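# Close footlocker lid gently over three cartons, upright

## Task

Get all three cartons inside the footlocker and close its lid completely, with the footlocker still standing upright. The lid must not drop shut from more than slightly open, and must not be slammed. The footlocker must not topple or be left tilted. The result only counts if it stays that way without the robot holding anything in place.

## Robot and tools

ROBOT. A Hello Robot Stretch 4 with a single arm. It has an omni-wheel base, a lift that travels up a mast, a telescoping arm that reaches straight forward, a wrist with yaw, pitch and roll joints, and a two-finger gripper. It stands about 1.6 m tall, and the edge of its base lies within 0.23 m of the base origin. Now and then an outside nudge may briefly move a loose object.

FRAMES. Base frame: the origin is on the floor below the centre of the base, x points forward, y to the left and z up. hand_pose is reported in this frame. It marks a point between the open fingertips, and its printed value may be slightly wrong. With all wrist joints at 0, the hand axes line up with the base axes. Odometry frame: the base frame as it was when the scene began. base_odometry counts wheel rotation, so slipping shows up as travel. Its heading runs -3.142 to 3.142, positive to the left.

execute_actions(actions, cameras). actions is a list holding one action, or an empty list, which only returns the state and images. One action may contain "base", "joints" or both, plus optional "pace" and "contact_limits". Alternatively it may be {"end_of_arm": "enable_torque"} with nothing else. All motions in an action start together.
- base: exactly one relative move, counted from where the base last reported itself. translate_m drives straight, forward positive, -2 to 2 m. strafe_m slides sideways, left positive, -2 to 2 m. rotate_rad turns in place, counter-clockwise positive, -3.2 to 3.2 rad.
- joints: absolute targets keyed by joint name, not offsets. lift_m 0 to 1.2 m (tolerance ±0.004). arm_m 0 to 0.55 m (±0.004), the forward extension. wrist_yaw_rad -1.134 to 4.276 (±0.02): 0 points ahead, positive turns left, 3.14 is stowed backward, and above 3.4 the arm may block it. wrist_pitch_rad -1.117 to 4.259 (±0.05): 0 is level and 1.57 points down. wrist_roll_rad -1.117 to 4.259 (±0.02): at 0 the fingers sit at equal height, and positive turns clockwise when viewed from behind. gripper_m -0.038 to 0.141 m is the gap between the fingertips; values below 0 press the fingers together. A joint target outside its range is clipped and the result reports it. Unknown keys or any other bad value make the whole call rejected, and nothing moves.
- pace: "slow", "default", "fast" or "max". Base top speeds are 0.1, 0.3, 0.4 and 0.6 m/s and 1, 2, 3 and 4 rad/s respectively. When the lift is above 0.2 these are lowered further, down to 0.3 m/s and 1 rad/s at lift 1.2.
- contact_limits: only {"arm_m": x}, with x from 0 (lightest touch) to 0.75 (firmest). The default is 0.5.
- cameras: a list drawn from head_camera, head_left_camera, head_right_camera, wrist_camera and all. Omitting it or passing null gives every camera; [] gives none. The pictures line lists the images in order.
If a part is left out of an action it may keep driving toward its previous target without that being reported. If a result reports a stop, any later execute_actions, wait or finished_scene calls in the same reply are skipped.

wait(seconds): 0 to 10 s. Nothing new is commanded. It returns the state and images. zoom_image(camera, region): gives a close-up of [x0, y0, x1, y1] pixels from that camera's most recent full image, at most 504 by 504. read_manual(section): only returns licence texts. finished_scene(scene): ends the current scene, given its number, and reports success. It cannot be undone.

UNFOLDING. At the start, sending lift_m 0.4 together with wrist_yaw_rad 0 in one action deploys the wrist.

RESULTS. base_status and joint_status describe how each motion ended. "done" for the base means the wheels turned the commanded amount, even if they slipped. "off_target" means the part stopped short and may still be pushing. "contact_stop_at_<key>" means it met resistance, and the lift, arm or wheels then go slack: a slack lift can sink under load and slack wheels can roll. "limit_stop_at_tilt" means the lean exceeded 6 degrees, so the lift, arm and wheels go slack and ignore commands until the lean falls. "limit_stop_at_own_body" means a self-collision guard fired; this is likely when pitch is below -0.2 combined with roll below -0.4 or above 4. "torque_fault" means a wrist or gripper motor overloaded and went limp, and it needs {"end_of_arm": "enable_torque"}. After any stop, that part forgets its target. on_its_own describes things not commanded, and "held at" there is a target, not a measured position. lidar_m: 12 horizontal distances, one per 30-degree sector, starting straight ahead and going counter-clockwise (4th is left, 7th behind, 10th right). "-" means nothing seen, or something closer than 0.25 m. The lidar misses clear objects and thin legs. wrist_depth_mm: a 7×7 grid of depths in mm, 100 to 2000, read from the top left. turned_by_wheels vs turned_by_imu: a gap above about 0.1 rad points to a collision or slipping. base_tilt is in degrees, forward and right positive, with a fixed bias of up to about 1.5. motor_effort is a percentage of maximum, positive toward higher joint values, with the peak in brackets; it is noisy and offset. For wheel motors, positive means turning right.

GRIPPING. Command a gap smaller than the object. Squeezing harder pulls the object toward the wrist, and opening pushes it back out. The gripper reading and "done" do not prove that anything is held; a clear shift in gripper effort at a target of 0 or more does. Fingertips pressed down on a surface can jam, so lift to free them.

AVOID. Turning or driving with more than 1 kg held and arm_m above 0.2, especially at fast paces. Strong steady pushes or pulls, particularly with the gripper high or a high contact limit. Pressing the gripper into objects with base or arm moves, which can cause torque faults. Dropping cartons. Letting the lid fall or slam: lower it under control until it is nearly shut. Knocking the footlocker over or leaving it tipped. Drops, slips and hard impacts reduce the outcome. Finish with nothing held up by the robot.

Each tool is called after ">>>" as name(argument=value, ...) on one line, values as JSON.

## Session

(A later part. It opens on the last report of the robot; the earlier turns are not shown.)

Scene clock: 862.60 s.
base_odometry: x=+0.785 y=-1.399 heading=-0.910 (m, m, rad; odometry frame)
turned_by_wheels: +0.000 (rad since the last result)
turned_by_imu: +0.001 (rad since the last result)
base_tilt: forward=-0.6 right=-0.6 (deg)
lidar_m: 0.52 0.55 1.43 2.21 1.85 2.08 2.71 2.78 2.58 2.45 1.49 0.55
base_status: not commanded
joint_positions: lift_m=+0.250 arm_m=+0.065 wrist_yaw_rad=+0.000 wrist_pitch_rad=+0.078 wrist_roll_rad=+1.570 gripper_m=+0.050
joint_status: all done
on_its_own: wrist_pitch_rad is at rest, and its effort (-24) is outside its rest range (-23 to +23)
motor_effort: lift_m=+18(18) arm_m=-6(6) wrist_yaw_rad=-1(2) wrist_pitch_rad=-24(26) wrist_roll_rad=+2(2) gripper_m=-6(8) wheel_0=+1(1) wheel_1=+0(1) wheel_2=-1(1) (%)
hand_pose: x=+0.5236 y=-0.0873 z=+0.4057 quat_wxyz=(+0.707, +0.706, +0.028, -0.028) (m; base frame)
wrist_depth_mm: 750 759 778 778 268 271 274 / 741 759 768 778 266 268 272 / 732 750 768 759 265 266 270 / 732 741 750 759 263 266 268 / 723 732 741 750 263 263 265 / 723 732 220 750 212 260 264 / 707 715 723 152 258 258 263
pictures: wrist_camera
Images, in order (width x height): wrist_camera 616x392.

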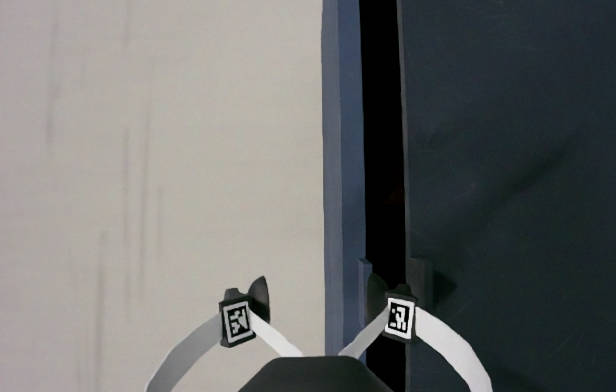

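>>> execute_actions(actions=[{"joints": {"arm_m": 0.058, "lift_m": 0.245}, "pace": "slow"}], cameras=["wrist_camera"])

>>> zoom_image(camera="wrist_camera", region=[330, 240, 470, 350])

Scene clock: 872.80 s.
base_odometry: x=+0.785 y=-1.399 heading=-0.910 (m, m, rad; odometry frame)
turned_by_wheels: +0.000 (rad since the last result)
turned_by_imu: +0.001 (rad since the last result)
base_tilt: forward=-0.7 right=-0.7 (deg)
lidar_m: 0.52 0.53 1.47 2.22 1.82 2.09 2.69 2.80 2.58 2.46 1.48 0.55
base_status: not commanded
joint_positions: lift_m=+0.245 arm_m=+0.059 wrist_yaw_rad=+0.000 wrist_pitch_rad=+0.078 wrist_roll_rad=+1.570 gripper_m=+0.050
joint_status: all done
motor_effort: lift_m=+18(18) arm_m=-6(8) wrist_yaw_rad=-2(0) wrist_pitch_rad=-23(24) wrist_roll_rad=+0(0) gripper_m=-7(8) wheel_0=+1(1) wheel_1=+1(1) wheel_2=-1(1) (%)
hand_pose: x=+0.5176 y=-0.0873 z=+0.4006 quat_wxyz=(+0.707, +0.706, +0.028, -0.028) (m; base frame)
wrist_depth_mm: 750 768 778 788 273 277 281 / 750 759 768 778 272 276 278 / 741 759 768 778 271 272 277 / 732 741 759 768 267 271 273 / 732 741 750 759 266 270 272 / 723 732 220 759 213 267 270 / 707 723 741 152 263 265 268
pictures: wrist_camera
Images, in order (width x height): wrist_camera 616x392.

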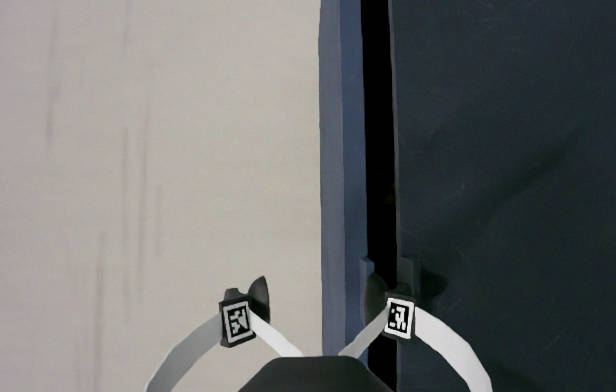

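Region (330, 240, 470, 350) of wrist_camera's 616x392 image, scaled by 3.600; it fills the top 396 rows of this view, and the rest is white.

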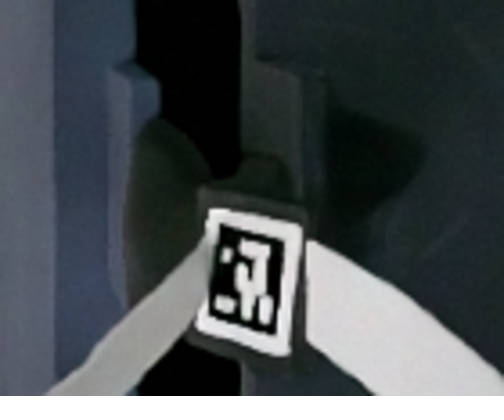

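>>> execute_actions(actions=[{"joints": {"arm_m": 0.054, "lift_m": 0.239}, "pace": "slow"}], cameras=["wrist_camera"])

>>> zoom_image(camera="wrist_camera", region=[330, 240, 470, 350])

Scene clock: 878.80 s.
base_odometry: x=+0.785 y=-1.399 heading=-0.910 (m, m, rad; odometry frame)
turned_by_wheels: +0.000 (rad since the last result)
turned_by_imu: +0.001 (rad since the last result)
base_tilt: forward=-0.6 right=-0.6 (deg)
lidar_m: 0.52 0.55 1.45 2.24 1.82 2.10 2.68 2.78 2.58 2.46 1.49 0.54
base_status: not commanded
joint_positions: lift_m=+0.239 arm_m=+0.055 wrist_yaw_rad=+0.000 wrist_pitch_rad=+0.079 wrist_roll_rad=+1.570 gripper_m=+0.050
joint_status: all done
on_its_own: wrist_pitch_rad is at rest, and its effort (-25) is outside its rest range (-23 to +23)
motor_effort: lift_m=+17(18) arm_m=-6(3) wrist_yaw_rad=-2(1) wrist_pitch_rad=-25(25) wrist_roll_rad=+0(2) gripper_m=-6(6) wheel_0=+1(1) wheel_1=+1(0) wheel_2=-1(1) (%)
hand_pose: x=+0.5136 y=-0.0873 z=+0.3946 quat_wxyz=(+0.707, +0.706, +0.028, -0.028) (m; base frame)
wrist_depth_mm: 759 768 778 788 278 281 285 / 759 759 778 778 276 279 283 / 741 759 768 778 273 277 281 / 741 750 759 768 272 274 278 / 732 750 750 750 270 272 277 / 732 750 220 759 213 271 274 / 723 732 732 152 266 270 273
pictures: wrist_camera
Images, in order (width x height): wrist_camera 616x392.

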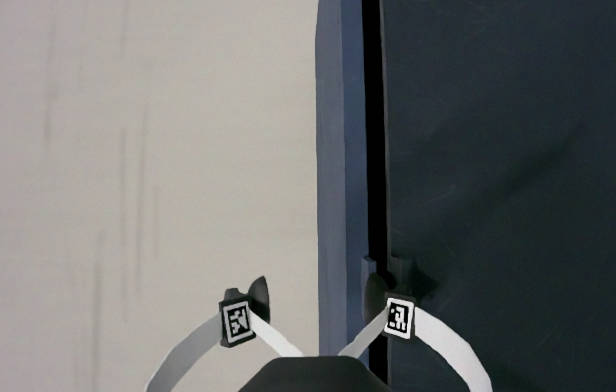

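Region (330, 240, 470, 350) of wrist_camera's 616x392 image, scaled by 3.600; it fills the top 396 rows of this view, and the rest is white.

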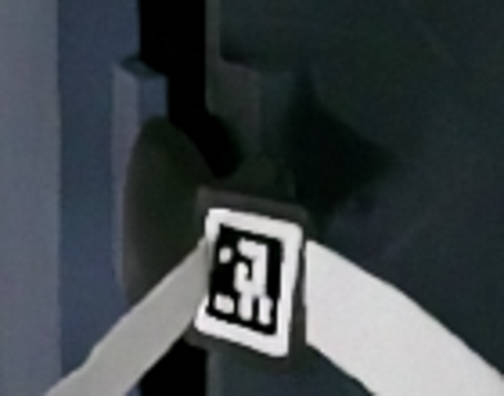

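>>> execute_actions(actions=[{"joints": {"arm_m": 0.052, "lift_m": 0.232}, "pace": "slow"}], cameras=["wrist_camera"])

>>> zoom_image(camera="wrist_camera", region=[330, 240, 470, 350])

Scene clock: 886.13 s.
base_odometry: x=+0.785 y=-1.399 heading=-0.910 (m, m, rad; odometry frame)
turned_by_wheels: +0.000 (rad since the last result)
turned_by_imu: +0.001 (rad since the last result)
base_tilt: forward=-0.6 right=-0.6 (deg)
lidar_m: 0.53 0.53 1.44 2.24 1.82 2.10 2.66 2.80 2.59 2.45 1.48 0.54
base_status: not commanded
joint_positions: lift_m=+0.232 arm_m=+0.053 wrist_yaw_rad=+0.000 wrist_pitch_rad=+0.079 wrist_roll_rad=+1.570 gripper_m=+0.050
joint_status: all done
on_its_own: wrist_pitch_rad is at rest, and its effort (-24) is outside its rest range (-23 to +23)
motor_effort: lift_m=+17(16) arm_m=-6(7) wrist_yaw_rad=-1(1) wrist_pitch_rad=-24(25) wrist_roll_rad=+0(1) gripper_m=-6(9) wheel_0=+1(1) wheel_1=+1(1) wheel_2=-1(1) (%)
hand_pose: x=+0.5116 y=-0.0873 z=+0.3876 quat_wxyz=(+0.707, +0.706, +0.028, -0.028) (m; base frame)
wrist_depth_mm: 759 778 788 798 279 283 287 / 759 768 768 788 277 282 285 / 750 759 768 768 274 279 283 / 741 759 768 768 274 277 281 / 732 750 750 759 271 274 279 / 723 741 221 759 214 273 277 / 723 732 741 152 268 272 274
pictures: wrist_camera
Images, in order (width x height): wrist_camera 616x392.

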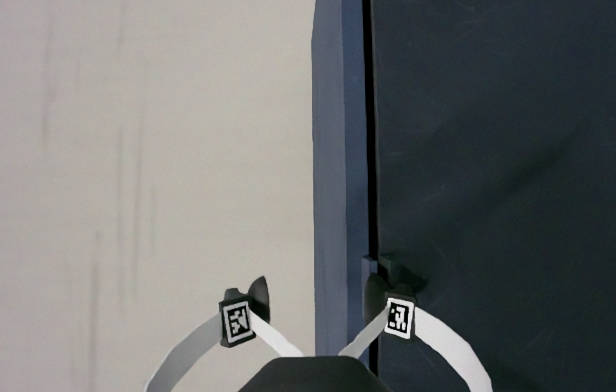

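Region (330, 240, 470, 350) of wrist_camera's 616x392 image, scaled by 3.600; it fills the top 396 rows of this view, and the rest is white.

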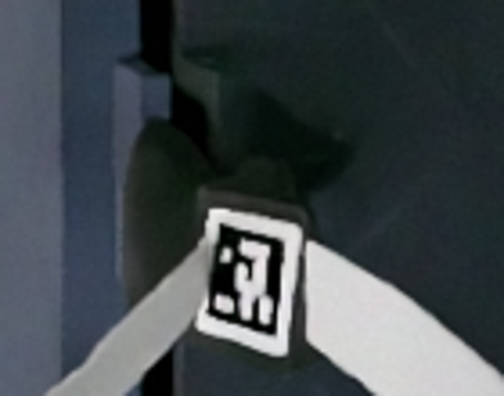

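>>> execute_actions(actions=[{"joints": {"arm_m": 0.03, "lift_m": 0.227}, "pace": "slow"}])

>>> zoom_image(camera="wrist_camera", region=[300, 150, 470, 350])

Scene clock: 893.67 s.
base_odometry: x=+0.785 y=-1.399 heading=-0.910 (m, m, rad; odometry frame)
turned_by_wheels: +0.000 (rad since the last result)
turned_by_imu: +0.002 (rad since the last result)
base_tilt: forward=-0.6 right=-0.6 (deg)
lidar_m: 0.52 0.54 1.44 2.23 1.84 2.10 2.69 2.79 2.59 2.45 1.47 0.54
base_status: not commanded
joint_positions: lift_m=+0.227 arm_m=+0.031 wrist_yaw_rad=+0.000 wrist_pitch_rad=+0.072 wrist_roll_rad=+1.570 gripper_m=+0.050
joint_status: all done
motor_effort: lift_m=+16(15) arm_m=-6(4) wrist_yaw_rad=+0(2) wrist_pitch_rad=-7(24) wrist_roll_rad=+0(1) gripper_m=-4(6) wheel_0=+1(0) wheel_1=+1(0) wheel_2=-1(1) (%)
hand_pose: x=+0.4897 y=-0.0874 z=+0.3845 quat_wxyz=(+0.707, +0.706, +0.026, -0.025) (m; base frame)
wrist_depth_mm: 798 798 809 809 301 304 307 / 778 798 809 798 297 303 306 / 778 788 798 798 297 300 303 / 768 778 788 798 296 297 300 / 759 768 788 788 293 296 300 / 759 759 220 768 213 294 296 / 750 759 759 150 289 293 294
pictures: head_camera, head_left_camera, head_right_camera, wrist_camera
Images, in order (width x height): head_camera 420x560, head_left_camera 420x672, head_right_camera 420x672, wrist_camera 616x392.

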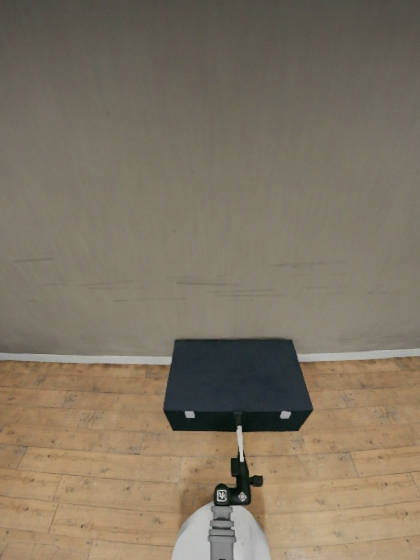

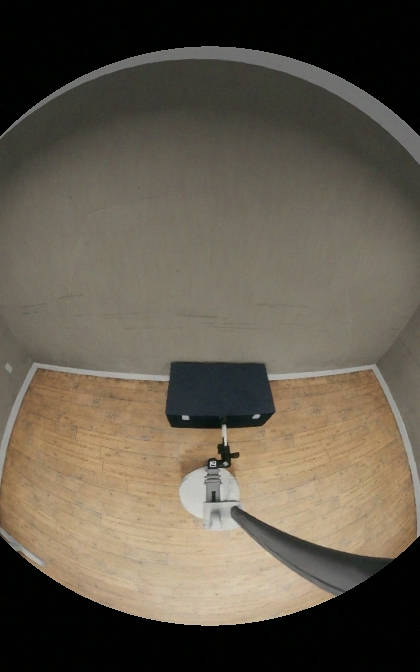

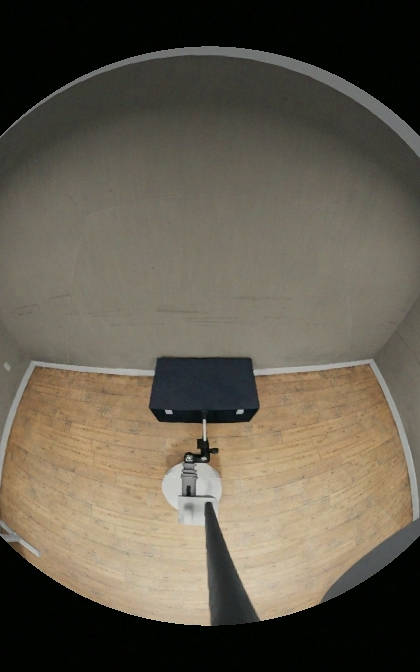

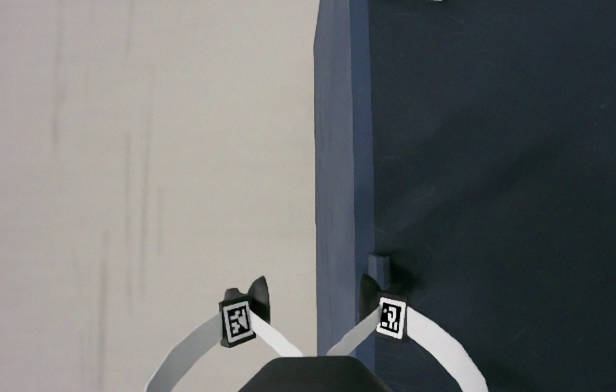

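Region (300, 150, 470, 350) of wrist_camera's 616x392 image, scaled by 2.520; it fills the left 428 columns of this view, and the rest is white.

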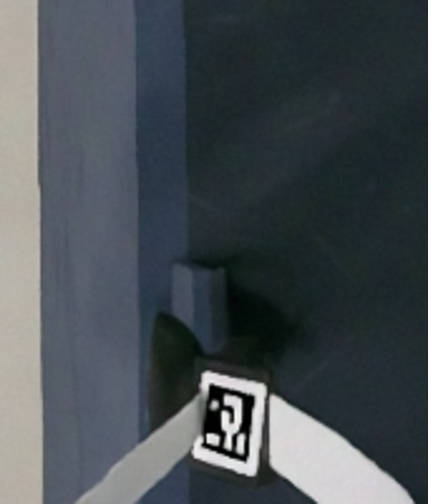

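The lid is shut with no gap, and the gripper is clear of it.

>>> finished_scene(scene=1)

The scene is finished: the task was done.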